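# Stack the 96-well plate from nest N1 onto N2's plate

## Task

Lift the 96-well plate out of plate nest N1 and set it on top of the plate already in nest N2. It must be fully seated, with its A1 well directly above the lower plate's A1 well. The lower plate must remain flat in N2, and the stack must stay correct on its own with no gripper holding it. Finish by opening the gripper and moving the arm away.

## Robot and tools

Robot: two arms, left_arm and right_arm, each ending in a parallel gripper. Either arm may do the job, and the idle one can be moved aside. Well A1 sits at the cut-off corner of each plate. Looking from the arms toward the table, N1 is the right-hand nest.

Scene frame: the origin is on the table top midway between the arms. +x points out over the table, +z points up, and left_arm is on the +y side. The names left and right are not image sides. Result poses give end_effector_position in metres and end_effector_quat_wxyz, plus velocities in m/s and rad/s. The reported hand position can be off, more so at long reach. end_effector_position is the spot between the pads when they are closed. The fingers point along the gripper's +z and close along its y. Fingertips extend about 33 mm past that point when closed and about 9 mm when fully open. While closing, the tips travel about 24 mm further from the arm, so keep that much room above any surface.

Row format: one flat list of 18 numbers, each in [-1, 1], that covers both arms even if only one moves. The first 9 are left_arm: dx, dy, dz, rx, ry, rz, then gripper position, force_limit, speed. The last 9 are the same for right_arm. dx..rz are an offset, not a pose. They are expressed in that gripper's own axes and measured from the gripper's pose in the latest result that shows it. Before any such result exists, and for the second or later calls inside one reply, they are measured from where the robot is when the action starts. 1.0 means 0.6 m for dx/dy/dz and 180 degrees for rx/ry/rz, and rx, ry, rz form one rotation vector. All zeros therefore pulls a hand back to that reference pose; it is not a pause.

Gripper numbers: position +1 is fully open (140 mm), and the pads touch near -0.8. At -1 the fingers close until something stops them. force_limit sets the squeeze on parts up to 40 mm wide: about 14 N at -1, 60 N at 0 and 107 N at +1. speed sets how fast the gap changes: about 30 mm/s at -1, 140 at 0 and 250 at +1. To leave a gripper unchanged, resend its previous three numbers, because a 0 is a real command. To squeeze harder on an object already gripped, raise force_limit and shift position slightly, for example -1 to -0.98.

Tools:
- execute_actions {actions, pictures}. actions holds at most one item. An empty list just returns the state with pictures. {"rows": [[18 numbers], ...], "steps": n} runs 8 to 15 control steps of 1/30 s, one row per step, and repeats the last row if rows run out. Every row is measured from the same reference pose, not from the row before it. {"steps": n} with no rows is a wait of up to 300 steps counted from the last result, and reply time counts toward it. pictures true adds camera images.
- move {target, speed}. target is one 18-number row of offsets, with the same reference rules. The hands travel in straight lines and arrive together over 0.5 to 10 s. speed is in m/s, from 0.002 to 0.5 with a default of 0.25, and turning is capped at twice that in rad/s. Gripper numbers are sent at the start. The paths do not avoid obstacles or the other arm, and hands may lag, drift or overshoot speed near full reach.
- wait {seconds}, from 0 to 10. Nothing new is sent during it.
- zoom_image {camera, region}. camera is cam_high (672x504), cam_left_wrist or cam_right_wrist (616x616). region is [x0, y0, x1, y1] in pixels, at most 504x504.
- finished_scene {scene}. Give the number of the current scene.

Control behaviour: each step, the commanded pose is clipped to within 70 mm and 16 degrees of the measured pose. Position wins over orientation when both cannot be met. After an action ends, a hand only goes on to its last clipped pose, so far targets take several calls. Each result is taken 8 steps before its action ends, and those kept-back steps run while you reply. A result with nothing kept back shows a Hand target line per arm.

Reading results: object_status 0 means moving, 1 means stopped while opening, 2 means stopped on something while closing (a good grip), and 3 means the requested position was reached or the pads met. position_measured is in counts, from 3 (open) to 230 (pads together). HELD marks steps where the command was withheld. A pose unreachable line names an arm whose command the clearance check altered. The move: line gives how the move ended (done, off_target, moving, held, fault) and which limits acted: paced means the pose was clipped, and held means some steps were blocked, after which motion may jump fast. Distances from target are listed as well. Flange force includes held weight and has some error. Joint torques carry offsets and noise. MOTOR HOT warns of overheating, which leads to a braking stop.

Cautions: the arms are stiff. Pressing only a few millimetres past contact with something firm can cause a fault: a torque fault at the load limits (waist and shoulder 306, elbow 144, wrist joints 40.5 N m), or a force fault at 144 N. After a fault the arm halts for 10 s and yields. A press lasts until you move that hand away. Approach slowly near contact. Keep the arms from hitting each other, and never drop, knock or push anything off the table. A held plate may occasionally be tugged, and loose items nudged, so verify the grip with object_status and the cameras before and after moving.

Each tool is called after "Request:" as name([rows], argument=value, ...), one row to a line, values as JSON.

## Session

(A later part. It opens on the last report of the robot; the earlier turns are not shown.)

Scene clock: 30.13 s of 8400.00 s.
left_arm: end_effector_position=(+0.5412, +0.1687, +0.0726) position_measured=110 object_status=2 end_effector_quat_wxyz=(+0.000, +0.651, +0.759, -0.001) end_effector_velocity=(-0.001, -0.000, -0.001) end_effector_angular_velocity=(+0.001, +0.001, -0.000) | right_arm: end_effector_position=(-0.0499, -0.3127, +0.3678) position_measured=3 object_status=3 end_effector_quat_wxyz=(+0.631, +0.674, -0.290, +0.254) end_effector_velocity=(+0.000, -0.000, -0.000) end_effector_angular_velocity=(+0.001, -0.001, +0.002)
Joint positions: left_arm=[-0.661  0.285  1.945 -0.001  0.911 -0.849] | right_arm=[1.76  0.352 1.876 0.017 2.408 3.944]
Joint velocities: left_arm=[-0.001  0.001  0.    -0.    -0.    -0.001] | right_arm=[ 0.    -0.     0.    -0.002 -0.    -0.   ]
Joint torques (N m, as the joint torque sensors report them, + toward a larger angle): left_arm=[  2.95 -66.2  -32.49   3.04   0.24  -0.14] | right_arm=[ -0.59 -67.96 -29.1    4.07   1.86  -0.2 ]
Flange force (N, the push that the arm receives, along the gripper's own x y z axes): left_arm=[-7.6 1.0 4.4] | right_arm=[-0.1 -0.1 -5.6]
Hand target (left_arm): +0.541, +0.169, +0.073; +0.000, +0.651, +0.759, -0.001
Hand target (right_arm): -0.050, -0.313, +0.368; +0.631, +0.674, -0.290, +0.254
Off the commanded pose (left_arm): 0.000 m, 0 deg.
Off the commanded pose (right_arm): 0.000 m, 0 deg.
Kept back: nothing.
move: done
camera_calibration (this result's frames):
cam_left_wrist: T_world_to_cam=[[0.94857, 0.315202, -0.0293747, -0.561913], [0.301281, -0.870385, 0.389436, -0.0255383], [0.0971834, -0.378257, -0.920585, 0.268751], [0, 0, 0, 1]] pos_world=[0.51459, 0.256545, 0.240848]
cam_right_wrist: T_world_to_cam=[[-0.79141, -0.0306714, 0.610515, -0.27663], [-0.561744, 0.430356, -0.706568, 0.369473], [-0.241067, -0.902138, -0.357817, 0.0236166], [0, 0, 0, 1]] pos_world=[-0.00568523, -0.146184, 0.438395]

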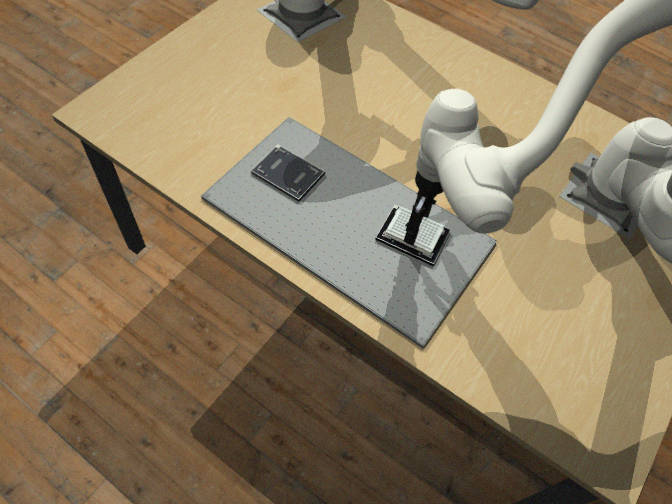

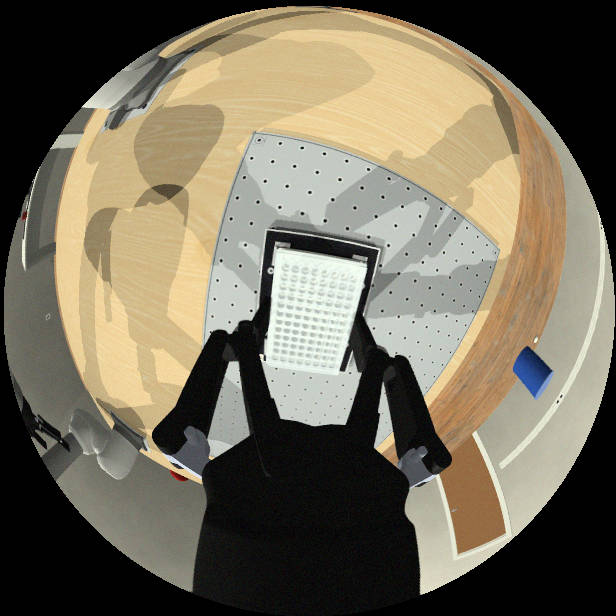

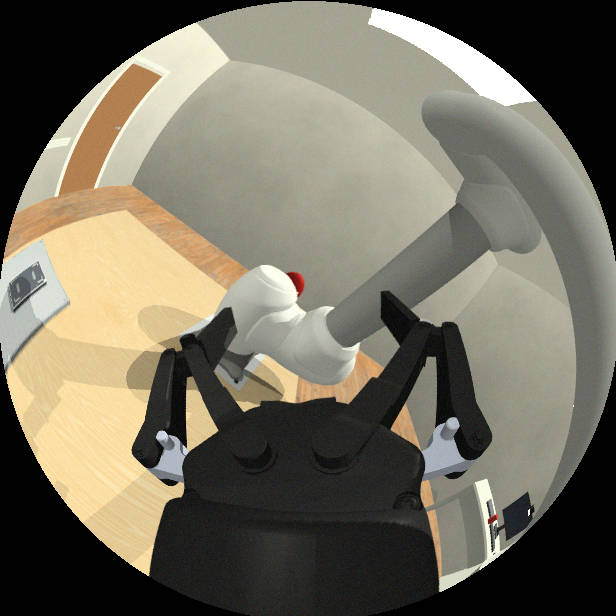

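Request:
move(target=[0,-0.0006,0.0022,0,0,0,-0.98,0.2,-0.7,0,0,0,0,0,0,1,0,0], speed=0.005)

Request:
move(target=[0,0,0.0012,0,0,0,-0.98,0.2,-0.7,0,0,0,0,0,0,1,0,0], speed=0.005)

Scene clock: 31.20 s of 8400.00 s.
left_arm: end_effector_position=(+0.5409, +0.1687, +0.0713) position_measured=110 object_status=2 end_effector_quat_wxyz=(+0.000, +0.651, +0.759, -0.001) end_effector_velocity=(+0.000, -0.000, +0.001) end_effector_angular_velocity=(-0.001, -0.001, -0.002) | right_arm: end_effector_position=(-0.0499, -0.3127, +0.3678) position_measured=3 object_status=3 end_effector_quat_wxyz=(+0.631, +0.674, -0.290, +0.254) end_effector_velocity=(+0.000, -0.000, +0.000) end_effector_angular_velocity=(-0.000, -0.002, -0.000)
Joint positions: left_arm=[-0.661  0.286  1.946 -0.001  0.909 -0.849] | right_arm=[1.76  0.352 1.876 0.017 2.408 3.944]
Joint velocities: left_arm=[-0.    -0.001 -0.001  0.    -0.     0.002] | right_arm=[-0.001 -0.     0.    -0.001  0.     0.001]
Joint torques (N m, as the joint torque sensors report them, + toward a larger angle): left_arm=[  2.02 -64.72 -31.57   2.92   0.19  -0.12] | right_arm=[  1.77 -66.46 -28.91   3.99   2.45   0.04]
Flange force (N, the push that the arm receives, along the gripper's own x y z axes): left_arm=[-6.5 2.1 2.4] | right_arm=[3.1 -2.1 -3.5]
Hand target (left_arm): +0.541, +0.169, +0.071; +0.000, +0.651, +0.759, -0.001
Hand target (right_arm): -0.050, -0.313, +0.368; +0.631, +0.674, -0.290, +0.254
Off the commanded pose (left_arm): 0.000 m, 0 deg.
Off the commanded pose (right_arm): 0.000 m, 0 deg.
Kept back: nothing.
move: done
camera_calibration (this result's frames):
cam_left_wrist: T_world_to_cam=[[0.948539, 0.315294, -0.0293725, -0.561659], [0.301365, -0.870356, 0.389436, -0.0249798], [0.0972222, -0.378247, -0.920585, 0.267546], [0, 0, 0, 1]] pos_world=[0.514272, 0.256545, 0.239529]
cam_right_wrist: T_world_to_cam=[[-0.79141, -0.0306714, 0.610515, -0.27663], [-0.561744, 0.430355, -0.706568, 0.369473], [-0.241067, -0.902138, -0.357817, 0.0236165], [0, 0, 0, 1]] pos_world=[-0.0056853, -0.146184, 0.438395]

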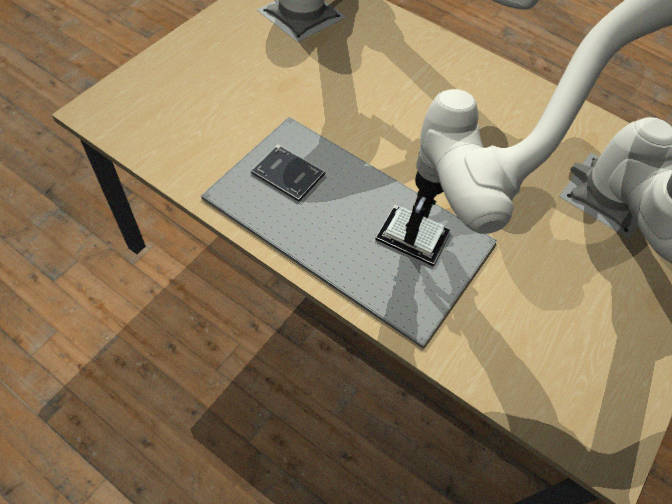

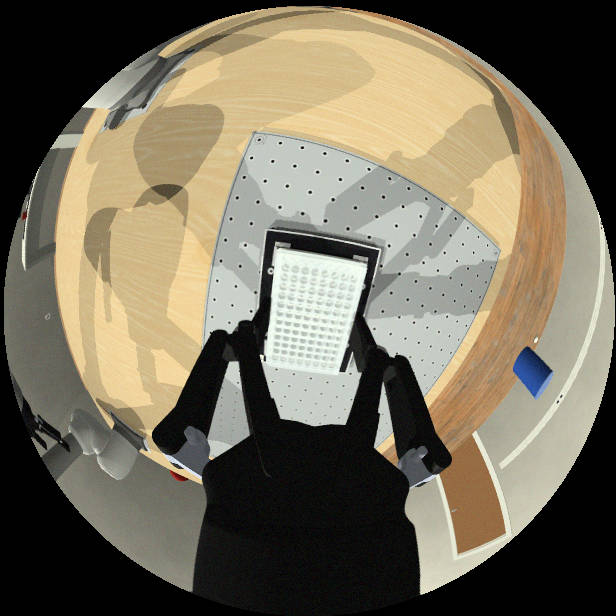

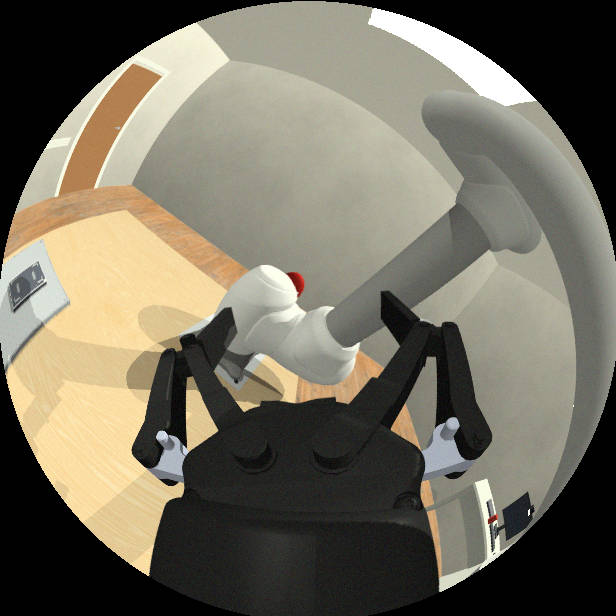

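Scene clock: 31.90 s of 8400.00 s.
left_arm: end_effector_position=(+0.5409, +0.1687, +0.0706) position_measured=110 object_status=2 end_effector_quat_wxyz=(+0.000, +0.651, +0.759, -0.001) end_effector_velocity=(-0.000, +0.000, -0.001) end_effector_angular_velocity=(+0.002, +0.002, +0.001) | right_arm: end_effector_position=(-0.0499, -0.3127, +0.3678) position_measured=3 object_status=3 end_effector_quat_wxyz=(+0.631, +0.674, -0.290, +0.254) end_effector_velocity=(+0.000, +0.000, -0.000) end_effector_angular_velocity=(+0.001, -0.001, -0.001)
Joint positions: left_arm=[-0.661  0.287  1.947 -0.001  0.907 -0.849] | right_arm=[1.76  0.352 1.876 0.017 2.408 3.944]
Joint velocities: left_arm=[-0.     0.002  0.001  0.    -0.    -0.001] | right_arm=[-0.001  0.    -0.001 -0.    -0.001  0.001]
Joint torques (N m, as the joint torque sensors report them, + toward a larger angle): left_arm=[  2.28 -65.71 -32.22   3.1    0.02  -0.16] | right_arm=[ -3.94 -65.97 -28.95   4.01   2.09   0.12]
Flange force (N, the push that the arm receives, along the gripper's own x y z axes): left_arm=[-7.1 1.8 4.5] | right_arm=[-1.9 4.6 -3.4]
Hand target (left_arm): +0.541, +0.169, +0.071; +0.000, +0.651, +0.759, -0.001
Hand target (right_arm): -0.050, -0.313, +0.368; +0.631, +0.674, -0.290, +0.254
Off the commanded pose (left_arm): 0.000 m, 0 deg.
Off the commanded pose (right_arm): 0.000 m, 0 deg.
Kept back: nothing.
move: done
camera_calibration (this result's frames):
cam_left_wrist: T_world_to_cam=[[0.948543, 0.315284, -0.0293715, -0.561672], [0.301355, -0.870359, 0.389435, -0.0247004], [0.0972189, -0.378247, -0.920585, 0.266882], [0, 0, 0, 1]] pos_world=[0.514268, 0.256535, 0.23881]
cam_right_wrist: T_world_to_cam=[[-0.79141, -0.0306715, 0.610515, -0.27663], [-0.561744, 0.430356, -0.706568, 0.369473], [-0.241067, -0.902138, -0.357817, 0.0236166], [0, 0, 0, 1]] pos_world=[-0.00568527, -0.146184, 0.438395]

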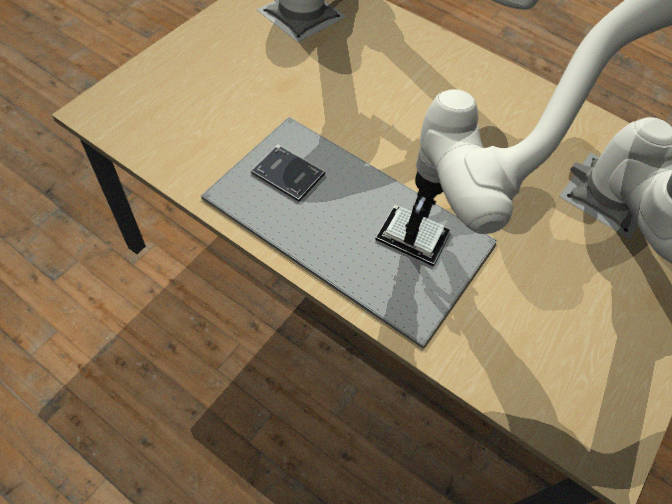

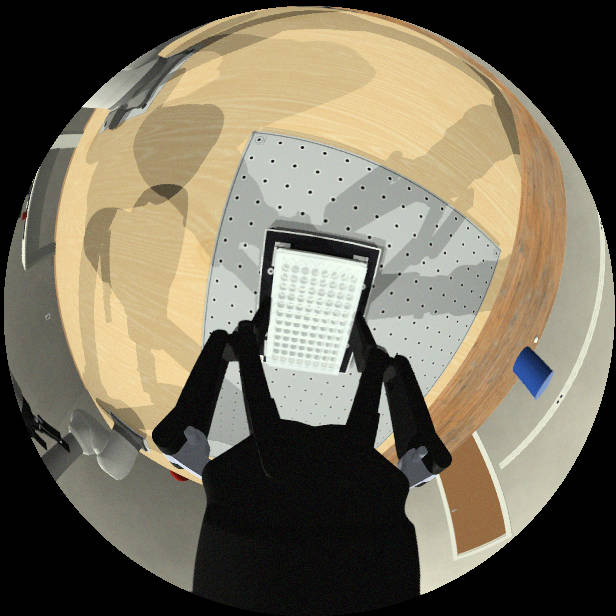

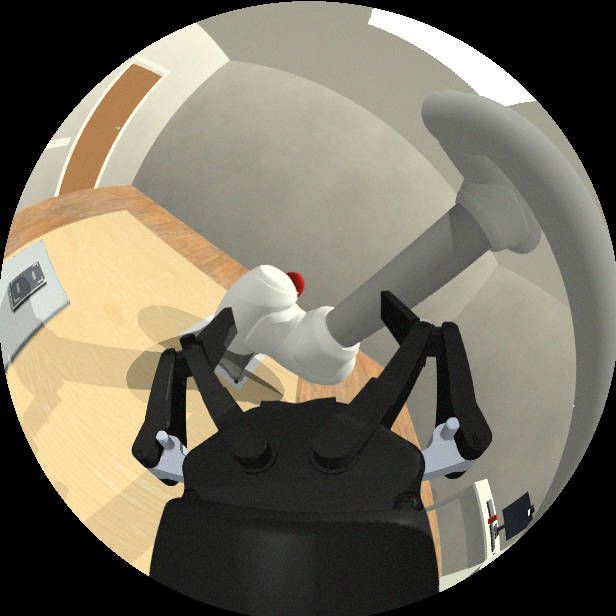

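Request:
move(target=[0,0,0.0017,0,0,0,-0.98,0.2,-0.7,0,0,0,0,0,0,1,0,0], speed=0.005)

Request:
zoom_image(camera="cam_left_wrist", region=[260,220,390,295])

Scene clock: 32.83 s of 8400.00 s.
left_arm: end_effector_position=(+0.5409, +0.1687, +0.0695) position_measured=110 object_status=2 end_effector_quat_wxyz=(+0.000, +0.651, +0.759, -0.001) end_effector_velocity=(+0.000, +0.000, +0.000) end_effector_angular_velocity=(-0.000, -0.000, +0.001) | right_arm: end_effector_position=(-0.0499, -0.3127, +0.3678) position_measured=3 object_status=3 end_effector_quat_wxyz=(+0.631, +0.674, -0.290, +0.254) end_effector_velocity=(-0.000, -0.000, -0.000) end_effector_angular_velocity=(-0.000, +0.001, +0.000)
Joint positions: left_arm=[-0.661  0.288  1.948 -0.001  0.905 -0.849] | right_arm=[1.76  0.352 1.876 0.017 2.408 3.944]
Joint velocities: left_arm=[ 0.001  0.    -0.    -0.    -0.    -0.   ] | right_arm=[ 0.    -0.     0.     0.001  0.    -0.   ]
Joint torques (N m, as the joint torque sensors report them, + toward a larger angle): left_arm=[  2.12 -64.05 -31.09   2.91  -0.08  -0.06] | right_arm=[ -2.78 -68.06 -27.63   3.63   2.06  -0.14]
Flange force (N, the push that the arm receives, along the gripper's own x y z axes): left_arm=[-6.2 1.8 0.5] | right_arm=[-3.2 3.7 -8.4]
Hand target (left_arm): +0.541, +0.169, +0.070; +0.000, +0.651, +0.759, -0.001
Hand target (right_arm): -0.050, -0.313, +0.368; +0.631, +0.674, -0.290, +0.254
Off the commanded pose (left_arm): 0.000 m, 0 deg.
Off the commanded pose (right_arm): 0.000 m, 0 deg.
Kept back: nothing.
move: done
camera_calibration (this result's frames):
cam_left_wrist: T_world_to_cam=[[0.948543, 0.315285, -0.0293614, -0.561708], [0.301352, -0.870355, 0.389448, -0.0243131], [0.0972324, -0.378256, -0.92058, 0.265944], [0, 0, 0, 1]] pos_world=[0.514272, 0.256532, 0.237798]
cam_right_wrist: T_world_to_cam=[[-0.79141, -0.0306713, 0.610515, -0.27663], [-0.561744, 0.430356, -0.706568, 0.369473], [-0.241067, -0.902138, -0.357817, 0.0236166], [0, 0, 0, 1]] pos_world=[-0.00568527, -0.146184, 0.438395]

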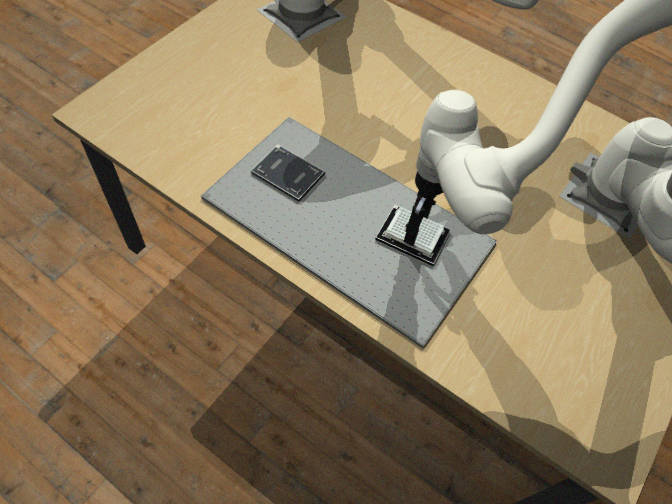

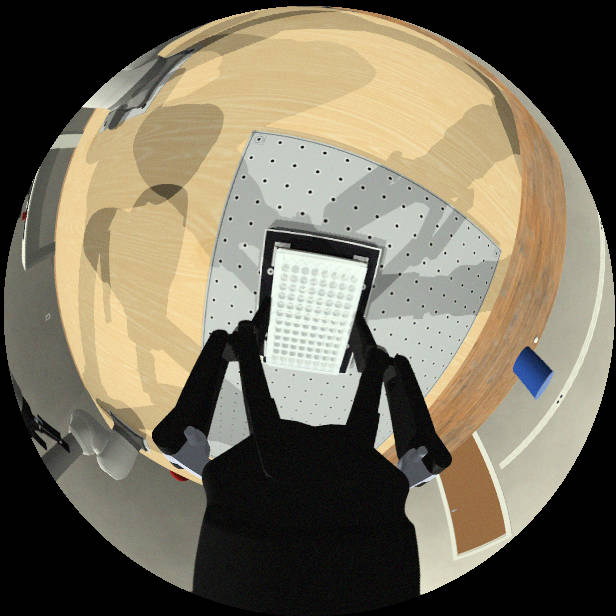

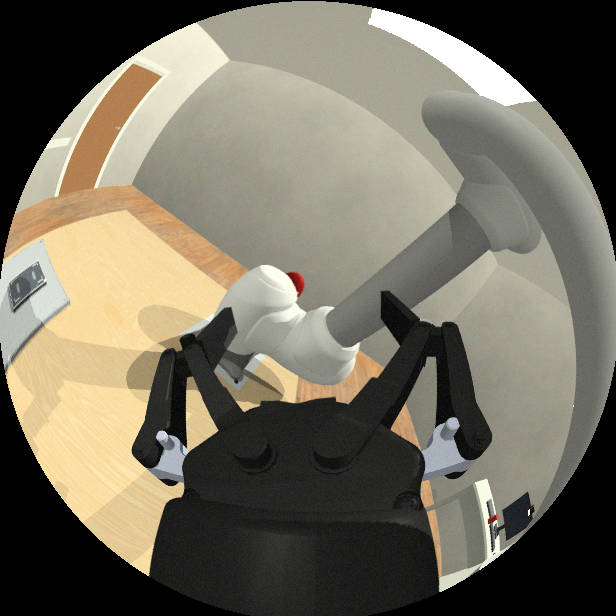

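Region (260, 220, 390, 295) of cam_left_wrist's 616x616 image, scaled by 3.877, with more detail than that image has; it fills the top 291 rows of this view, and the rest is white.

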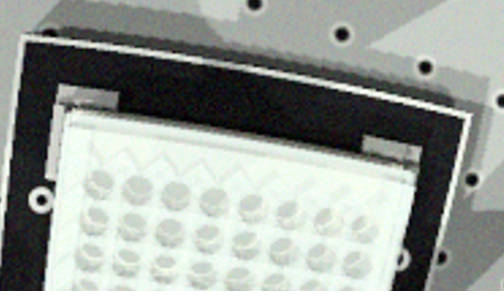

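Request:
move(target=[0,0,0.0013,0,0,0,-0.98,0.2,-0.7,0,0,0,0,0,0,1,0,0], speed=0.005)

Request:
zoom_image(camera="cam_high", region=[370,200,460,270])

Scene clock: 33.77 s of 8400.00 s.
left_arm: end_effector_position=(+0.5409, +0.1687, +0.0688) position_measured=110 object_status=2 end_effector_quat_wxyz=(+0.000, +0.651, +0.759, -0.001) end_effector_velocity=(+0.000, -0.000, -0.000) end_effector_angular_velocity=(-0.000, -0.000, -0.000) | right_arm: end_effector_position=(-0.0499, -0.3127, +0.3678) position_measured=3 object_status=3 end_effector_quat_wxyz=(+0.631, +0.674, -0.290, +0.254) end_effector_velocity=(+0.000, +0.000, -0.000) end_effector_angular_velocity=(+0.000, +0.000, -0.001)
Joint positions: left_arm=[-0.661  0.289  1.948 -0.001  0.904 -0.849] | right_arm=[1.76  0.352 1.876 0.017 2.408 3.944]
Joint velocities: left_arm=[-0.     0.001 -0.001 -0.    -0.001  0.   ] | right_arm=[-0.001  0.    -0.    -0.    -0.    -0.   ]
Joint torques (N m, as the joint torque sensors report them, + toward a larger angle): left_arm=[  1.64 -36.01 -18.09   2.96  -2.76   0.02] | right_arm=[ -4.72 -64.26 -28.89   3.82   2.21  -0.01]
Flange force (N, the push that the arm receives, along the gripper's own x y z axes): left_arm=[2.6 -6.1 -44.4] | right_arm=[-1.7 7.0 -1.2]
Hand target (left_arm): +0.541, +0.169, +0.069; +0.000, +0.651, +0.759, -0.001
Hand target (right_arm): -0.050, -0.313, +0.368; +0.631, +0.674, -0.290, +0.254
Off the commanded pose (left_arm): 0.000 m, 0 deg.
Off the commanded pose (right_arm): 0.000 m, 0 deg.
Kept back: nothing.
move: done
camera_calibration (this result's frames):
cam_left_wrist: T_world_to_cam=[[0.948544, 0.315285, -0.0293146, -0.561753], [0.301327, -0.870333, 0.389516, -0.0240492], [0.0972952, -0.378307, -0.920553, 0.265224], [0, 0, 0, 1]] pos_world=[0.514289, 0.256518, 0.237053]
cam_right_wrist: T_world_to_cam=[[-0.79141, -0.0306714, 0.610515, -0.27663], [-0.561744, 0.430356, -0.706568, 0.369473], [-0.241067, -0.902138, -0.357817, 0.0236166], [0, 0, 0, 1]] pos_world=[-0.00568525, -0.146184, 0.438395]

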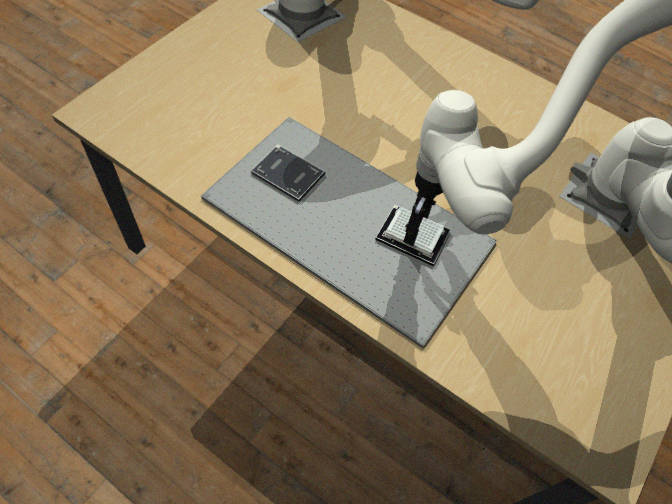

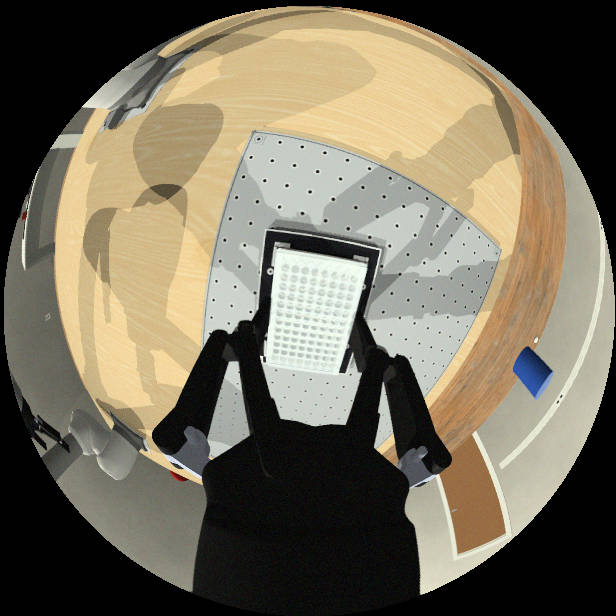

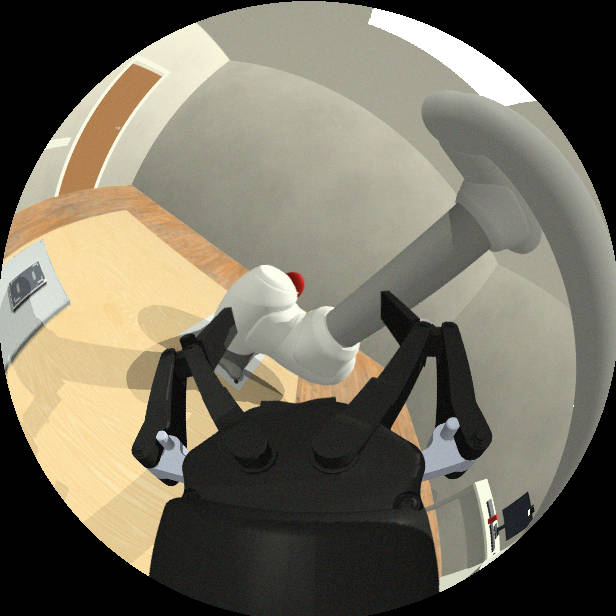

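Region (370, 200, 460, 270) of cam_high's 672x504 image, scaled by 5.600, with more detail than that image has.

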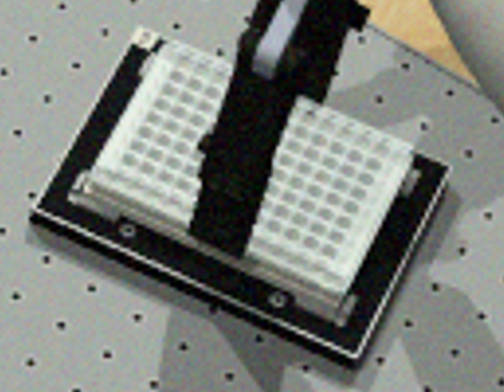

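Request:
move(target=[0.002,0,-0.0013,0,0,0,-0.98,0.2,-0.7,0,0,0,0,0,0,1,0,0], speed=0.005)

Scene clock: 34.97 s of 8400.00 s.
left_arm: end_effector_position=(+0.5407, +0.1699, +0.0695) position_measured=110 object_status=2 end_effector_quat_wxyz=(+0.000, +0.651, +0.759, -0.001) end_effector_velocity=(-0.000, +0.001, +0.001) end_effector_angular_velocity=(-0.000, -0.001, +0.002) | right_arm: end_effector_position=(-0.0499, -0.3127, +0.3678) position_measured=3 object_status=3 end_effector_quat_wxyz=(+0.631, +0.674, -0.290, +0.254) end_effector_velocity=(-0.000, +0.000, +0.000) end_effector_angular_velocity=(+0.001, +0.000, +0.001)
Joint positions: left_arm=[-0.66   0.287  1.949 -0.001  0.905 -0.848] | right_arm=[1.76  0.352 1.876 0.017 2.408 3.944]
Joint velocities: left_arm=[ 0.001 -0.001  0.001  0.    -0.    -0.001] | right_arm=[ 0.001 -0.    -0.001 -0.    -0.    -0.001]
Joint torques (N m, as the joint torque sensors report them, + toward a larger angle): left_arm=[  4.63 -63.49 -28.73   3.94   1.76  -0.01] | right_arm=[ -4.56 -66.16 -28.15   3.66   2.3   -0.3 ]
Flange force (N, the push that the arm receives, along the gripper's own x y z axes): left_arm=[-11.0 0.2 1.6] | right_arm=[-4.1 7.0 -4.6]
Hand target (left_arm): +0.541, +0.170, +0.070; +0.000, +0.651, +0.759, -0.001
Hand target (right_arm): -0.050, -0.313, +0.368; +0.631, +0.674, -0.290, +0.254
Off the commanded pose (left_arm): 0.000 m, 0 deg.
Off the commanded pose (right_arm): 0.000 m, 0 deg.
Kept back: nothing.
move: done
camera_calibration (this result's frames):
cam_left_wrist: T_world_to_cam=[[0.948546, 0.315272, -0.0294017, -0.561862], [0.301357, -0.870366, 0.389419, -0.0231989], [0.0971827, -0.378243, -0.920591, 0.266418], [0, 0, 0, 1]] pos_world=[0.514051, 0.257718, 0.237777]
cam_right_wrist: T_world_to_cam=[[-0.79141, -0.0306713, 0.610515, -0.27663], [-0.561744, 0.430356, -0.706568, 0.369473], [-0.241067, -0.902138, -0.357817, 0.0236166], [0, 0, 0, 1]] pos_world=[-0.00568525, -0.146184, 0.438395]

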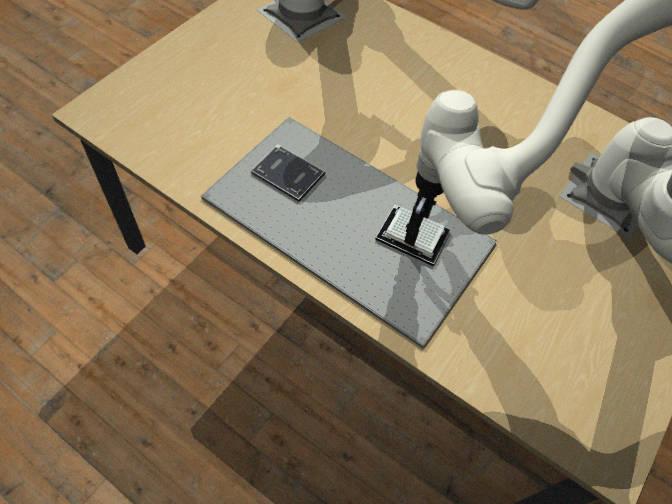

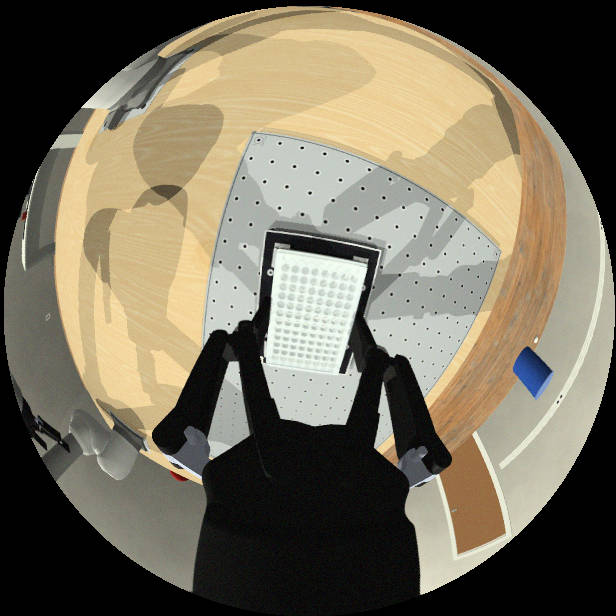

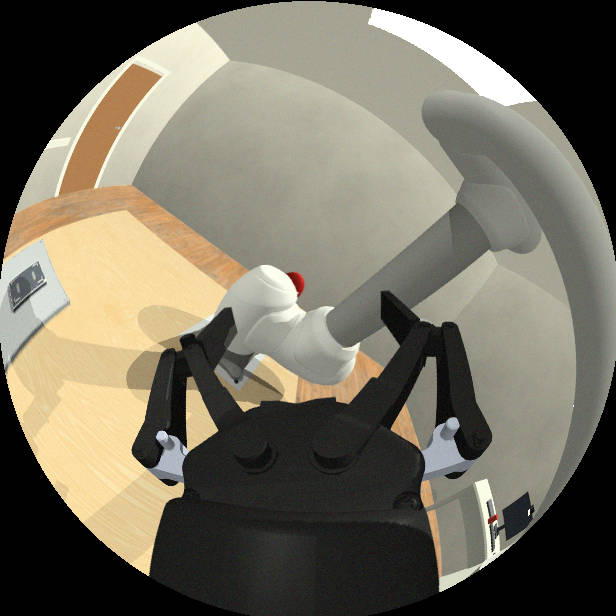

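Lateral resistance appeared, so it is nested. Backing off and releasing.

Request:
move(target=[-0.0013,0,0.0006,0,0,0,-0.98,0.2,-0.7,0,0,0,0,0,0,1,0,0], speed=0.005)

Request:
move(target=[0,0,0,0,0,0,0.5,0,-0.5,0,0,0,0,0,0,1,0,0])

Request:
move(target=[0,0,-0.2,0,0,0,0.5,0,-0.5,0,0,0,0,0,0,1,0,0])

Request:
zoom_image(camera="cam_high", region=[370,200,460,270])

Scene clock: 36.33 s of 8400.00 s.
left_arm: end_effector_position=(+0.5408, +0.1692, +0.0692) position_measured=110 object_status=2 end_effector_quat_wxyz=(+0.000, +0.651, +0.759, -0.001) end_effector_velocity=(-0.001, +0.000, -0.001) end_effector_angular_velocity=(+0.001, +0.001, +0.000) | right_arm: end_effector_position=(-0.0499, -0.3127, +0.3678) position_measured=3 object_status=3 end_effector_quat_wxyz=(+0.631, +0.674, -0.290, +0.254) end_effector_velocity=(-0.000, -0.000, -0.000) end_effector_angular_velocity=(+0.001, -0.001, -0.001)
Joint positions: left_arm=[-0.661  0.288  1.949 -0.001  0.905 -0.849] | right_arm=[1.76  0.352 1.876 0.017 2.408 3.944]
Joint velocities: left_arm=[-0.     0.001  0.001  0.     0.    -0.001] | right_arm=[-0.    -0.001  0.     0.001 -0.001  0.001]
Joint torques (N m, as the joint torque sensors report them, + toward a larger angle): left_arm=[ -1.05 -52.41 -27.44   1.3   -1.18  -0.02] | right_arm=[  1.76 -65.2  -27.9    3.54   2.65  -0.33]
Flange force (N, the push that the arm receives, along the gripper's own x y z axes): left_arm=[3.0 -0.4 -16.2] | right_arm=[3.3 0.3 -3.8]
Hand target (left_arm): +0.541, +0.169, +0.069; +0.000, +0.651, +0.759, -0.001
Hand target (right_arm): -0.050, -0.313, +0.368; +0.631, +0.674, -0.290, +0.254
Off the commanded pose (left_arm): 0.000 m, 0 deg.
Off the commanded pose (right_arm): 0.000 m, 0 deg.
Kept back: nothing.
move: done
camera_calibration (this result's frames):
cam_left_wrist: T_world_to_cam=[[0.948522, 0.315345, -0.0293783, -0.561795], [0.301412, -0.870331, 0.389455, -0.0238011], [0.0972439, -0.378261, -0.920577, 0.265782], [0, 0, 0, 1]] pos_world=[0.514203, 0.25698, 0.237438]
cam_right_wrist: T_world_to_cam=[[-0.79141, -0.0306714, 0.610515, -0.27663], [-0.561744, 0.430356, -0.706568, 0.369473], [-0.241067, -0.902138, -0.357817, 0.0236166], [0, 0, 0, 1]] pos_world=[-0.0056853, -0.146184, 0.438395]

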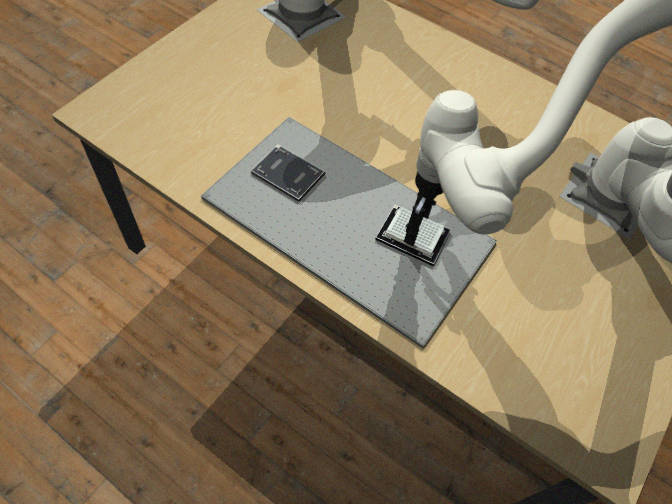

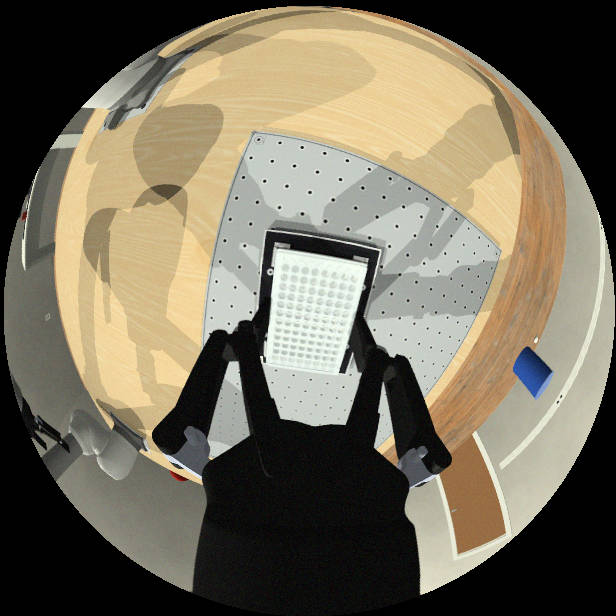

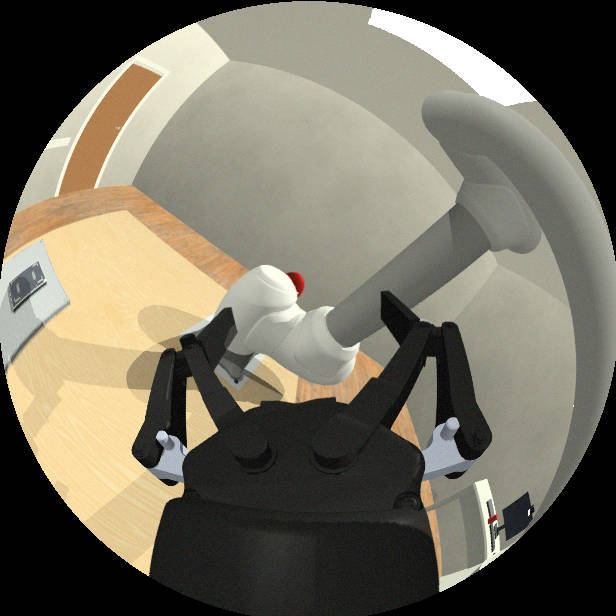

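Scene clock: 36.90 s of 8400.00 s.
left_arm: end_effector_position=(+0.5409, +0.1691, +0.0692) position_measured=66 object_status=3 end_effector_quat_wxyz=(+0.000, +0.651, +0.759, -0.001) end_effector_velocity=(+0.001, -0.000, +0.001) end_effector_angular_velocity=(-0.002, -0.002, -0.000) | right_arm: end_effector_position=(-0.0499, -0.3127, +0.3678) position_measured=3 object_status=3 end_effector_quat_wxyz=(+0.631, +0.674, -0.290, +0.254) end_effector_velocity=(-0.001, -0.000, -0.001) end_effector_angular_velocity=(+0.003, +0.003, -0.002)
Joint positions: left_arm=[-0.661  0.288  1.949 -0.001  0.905 -0.849] | right_arm=[1.76  0.352 1.876 0.017 2.408 3.944]
Joint velocities: left_arm=[ 0.001 -0.001 -0.001 -0.     0.     0.001] | right_arm=[-0.    -0.     0.     0.003 -0.003 -0.001]
Joint torques (N m, as the joint torque sensors report them, + toward a larger angle): left_arm=[  3.56 -65.25 -31.73   2.94   0.28  -0.21] | right_arm=[ -4.91 -65.07 -28.03   3.82   2.    -0.1 ]
Flange force (N, the push that the arm receives, along the gripper's own x y z axes): left_arm=[-7.8 0.4 2.8] | right_arm=[-2.4 7.4 -4.0]
Hand target (left_arm): +0.541, +0.169, +0.069; +0.000, +0.651, +0.759, -0.001
Hand target (right_arm): -0.050, -0.313, +0.368; +0.631, +0.674, -0.290, +0.254
Off the commanded pose (left_arm): 0.000 m, 0 deg.
Off the commanded pose (right_arm): 0.000 m, 0 deg.
Kept back: nothing.
move: done
camera_calibration (this result's frames):
cam_left_wrist: T_world_to_cam=[[0.948527, 0.315335, -0.0293317, -0.561811], [0.301378, -0.870312, 0.389524, -0.0238166], [0.0973029, -0.378314, -0.920549, 0.265737], [0, 0, 0, 1]] pos_world=[0.514214, 0.256963, 0.237422]
cam_right_wrist: T_world_to_cam=[[-0.79141, -0.0306713, 0.610515, -0.27663], [-0.561744, 0.430355, -0.706568, 0.369473], [-0.241067, -0.902138, -0.357817, 0.0236165], [0, 0, 0, 1]] pos_world=[-0.00568527, -0.146184, 0.438395]

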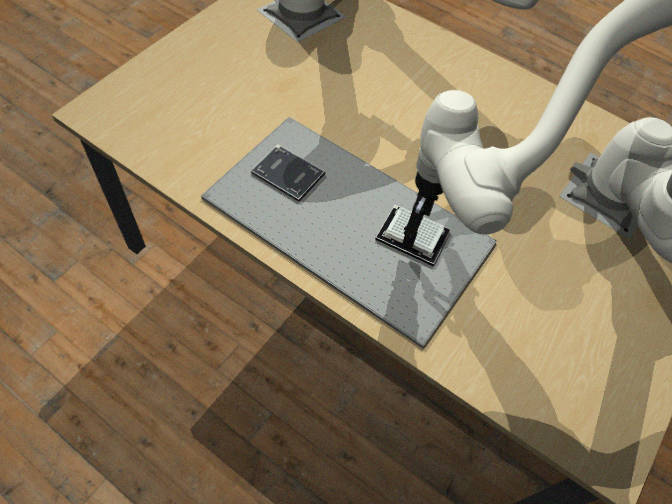

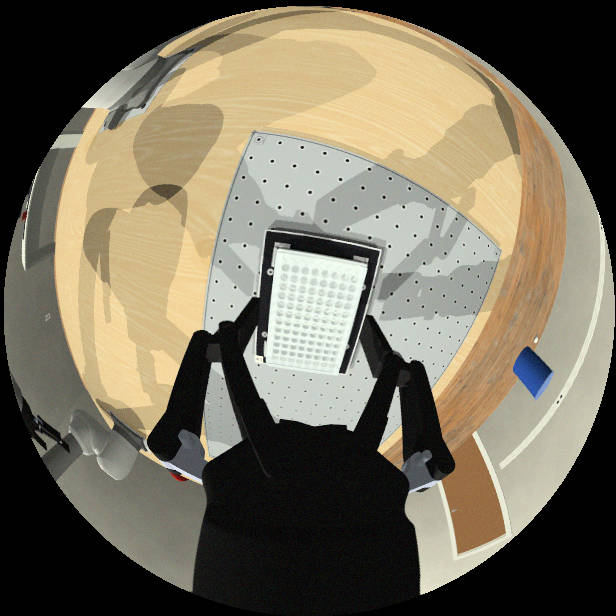

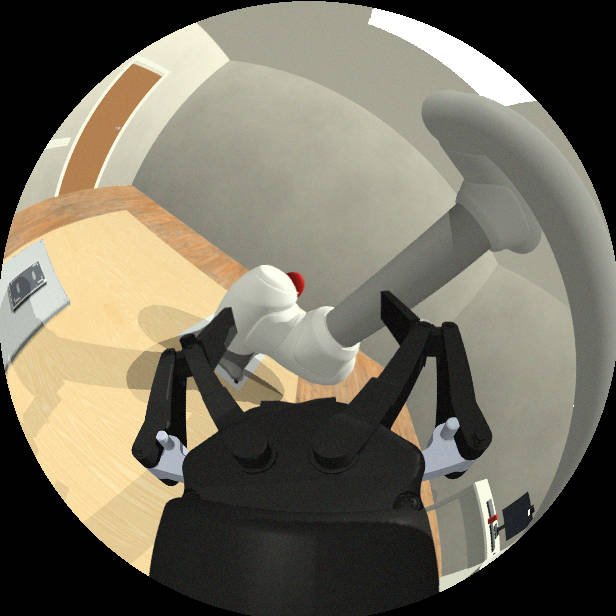

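Scene clock: 37.73 s of 8400.00 s.
left_arm: end_effector_position=(+0.5407, +0.1694, +0.1891) position_measured=66 object_status=3 end_effector_quat_wxyz=(+0.000, +0.651, +0.759, -0.001) end_effector_velocity=(+0.001, +0.000, +0.001) end_effector_angular_velocity=(-0.000, -0.002, +0.000) | right_arm: end_effector_position=(-0.0499, -0.3127, +0.3678) position_measured=3 object_status=3 end_effector_quat_wxyz=(+0.631, +0.674, -0.290, +0.254) end_effector_velocity=(-0.000, -0.000, -0.000) end_effector_angular_velocity=(-0.001, +0.000, +0.002)
Joint positions: left_arm=[-0.661  0.18   1.836 -0.001  1.125 -0.849] | right_arm=[1.76  0.352 1.876 0.017 2.408 3.944]
Joint velocities: left_arm=[ 0.001 -0.001 -0.001  0.001  0.     0.   ] | right_arm=[ 0.002  0.     0.001 -0.001  0.    -0.001]
Joint torques (N m, as the joint torque sensors report them, + toward a larger angle): left_arm=[  4.19 -60.34 -36.92   3.5    0.09  -0.28] | right_arm=[ -3.72 -64.91 -28.61   3.65   2.27   0.  ]
Flange force (N, the push that the arm receives, along the gripper's own x y z axes): left_arm=[-9.3 0.3 2.1] | right_arm=[-2.0 5.8 -2.4]
Hand target (left_arm): +0.541, +0.169, +0.189; +0.000, +0.651, +0.759, -0.000
Hand target (right_arm): -0.050, -0.313, +0.368; +0.631, +0.674, -0.290, +0.254
Off the commanded pose (left_arm): 0.000 m, 0 deg.
Off the commanded pose (right_arm): 0.000 m, 0 deg.
Kept back: nothing.
move: done
camera_calibration (this result's frames):
cam_left_wrist: T_world_to_cam=[[0.948506, 0.315397, -0.0293457, -0.558248], [0.301443, -0.870302, 0.389496, -0.0702834], [0.0973063, -0.378285, -0.920561, 0.376241], [0, 0, 0, 1]] pos_world=[0.514077, 0.257228, 0.357345]
cam_right_wrist: T_world_to_cam=[[-0.79141, -0.0306713, 0.610515, -0.27663], [-0.561744, 0.430356, -0.706568, 0.369473], [-0.241067, -0.902138, -0.357817, 0.0236166], [0, 0, 0, 1]] pos_world=[-0.00568524, -0.146184, 0.438395]

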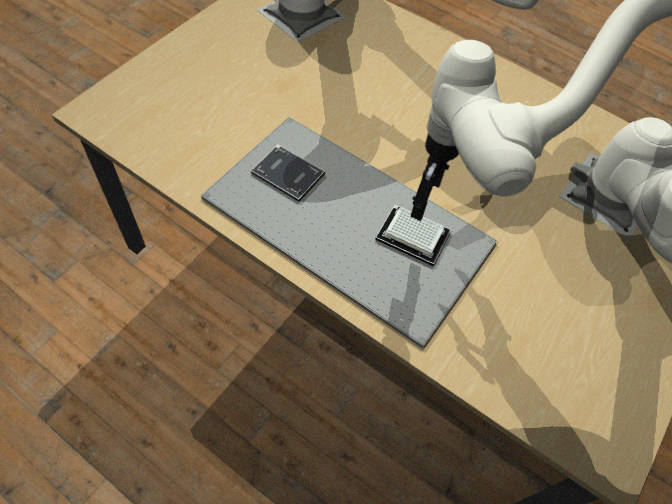

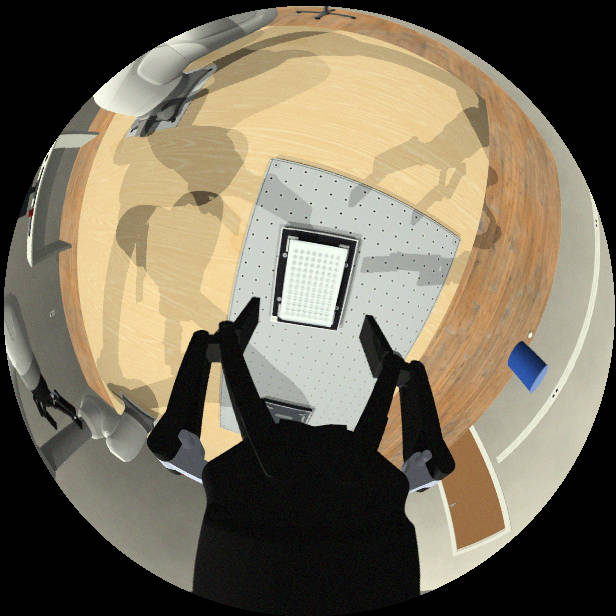

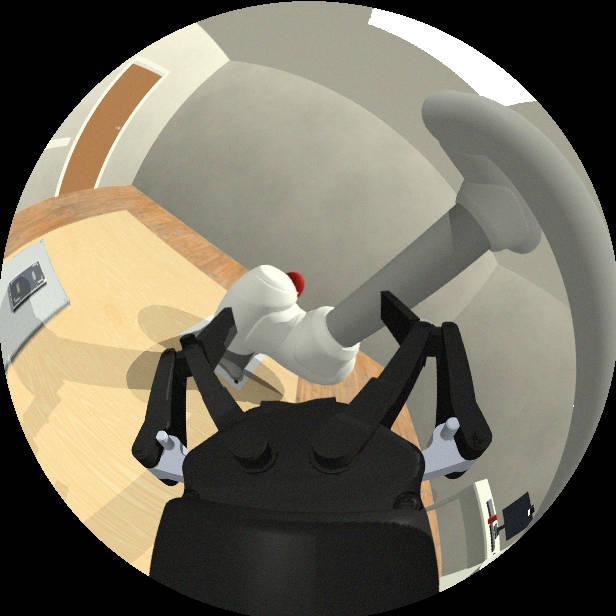

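Region (370, 200, 460, 270) of cam_high's 672x504 image, scaled by 5.600, with more detail than that image has.

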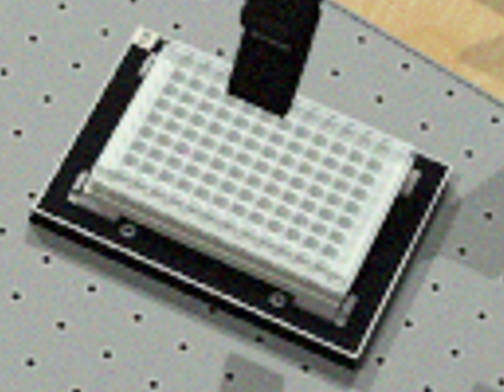

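Request:
finished_scene(scene=1)

The scene is finished: the task was done.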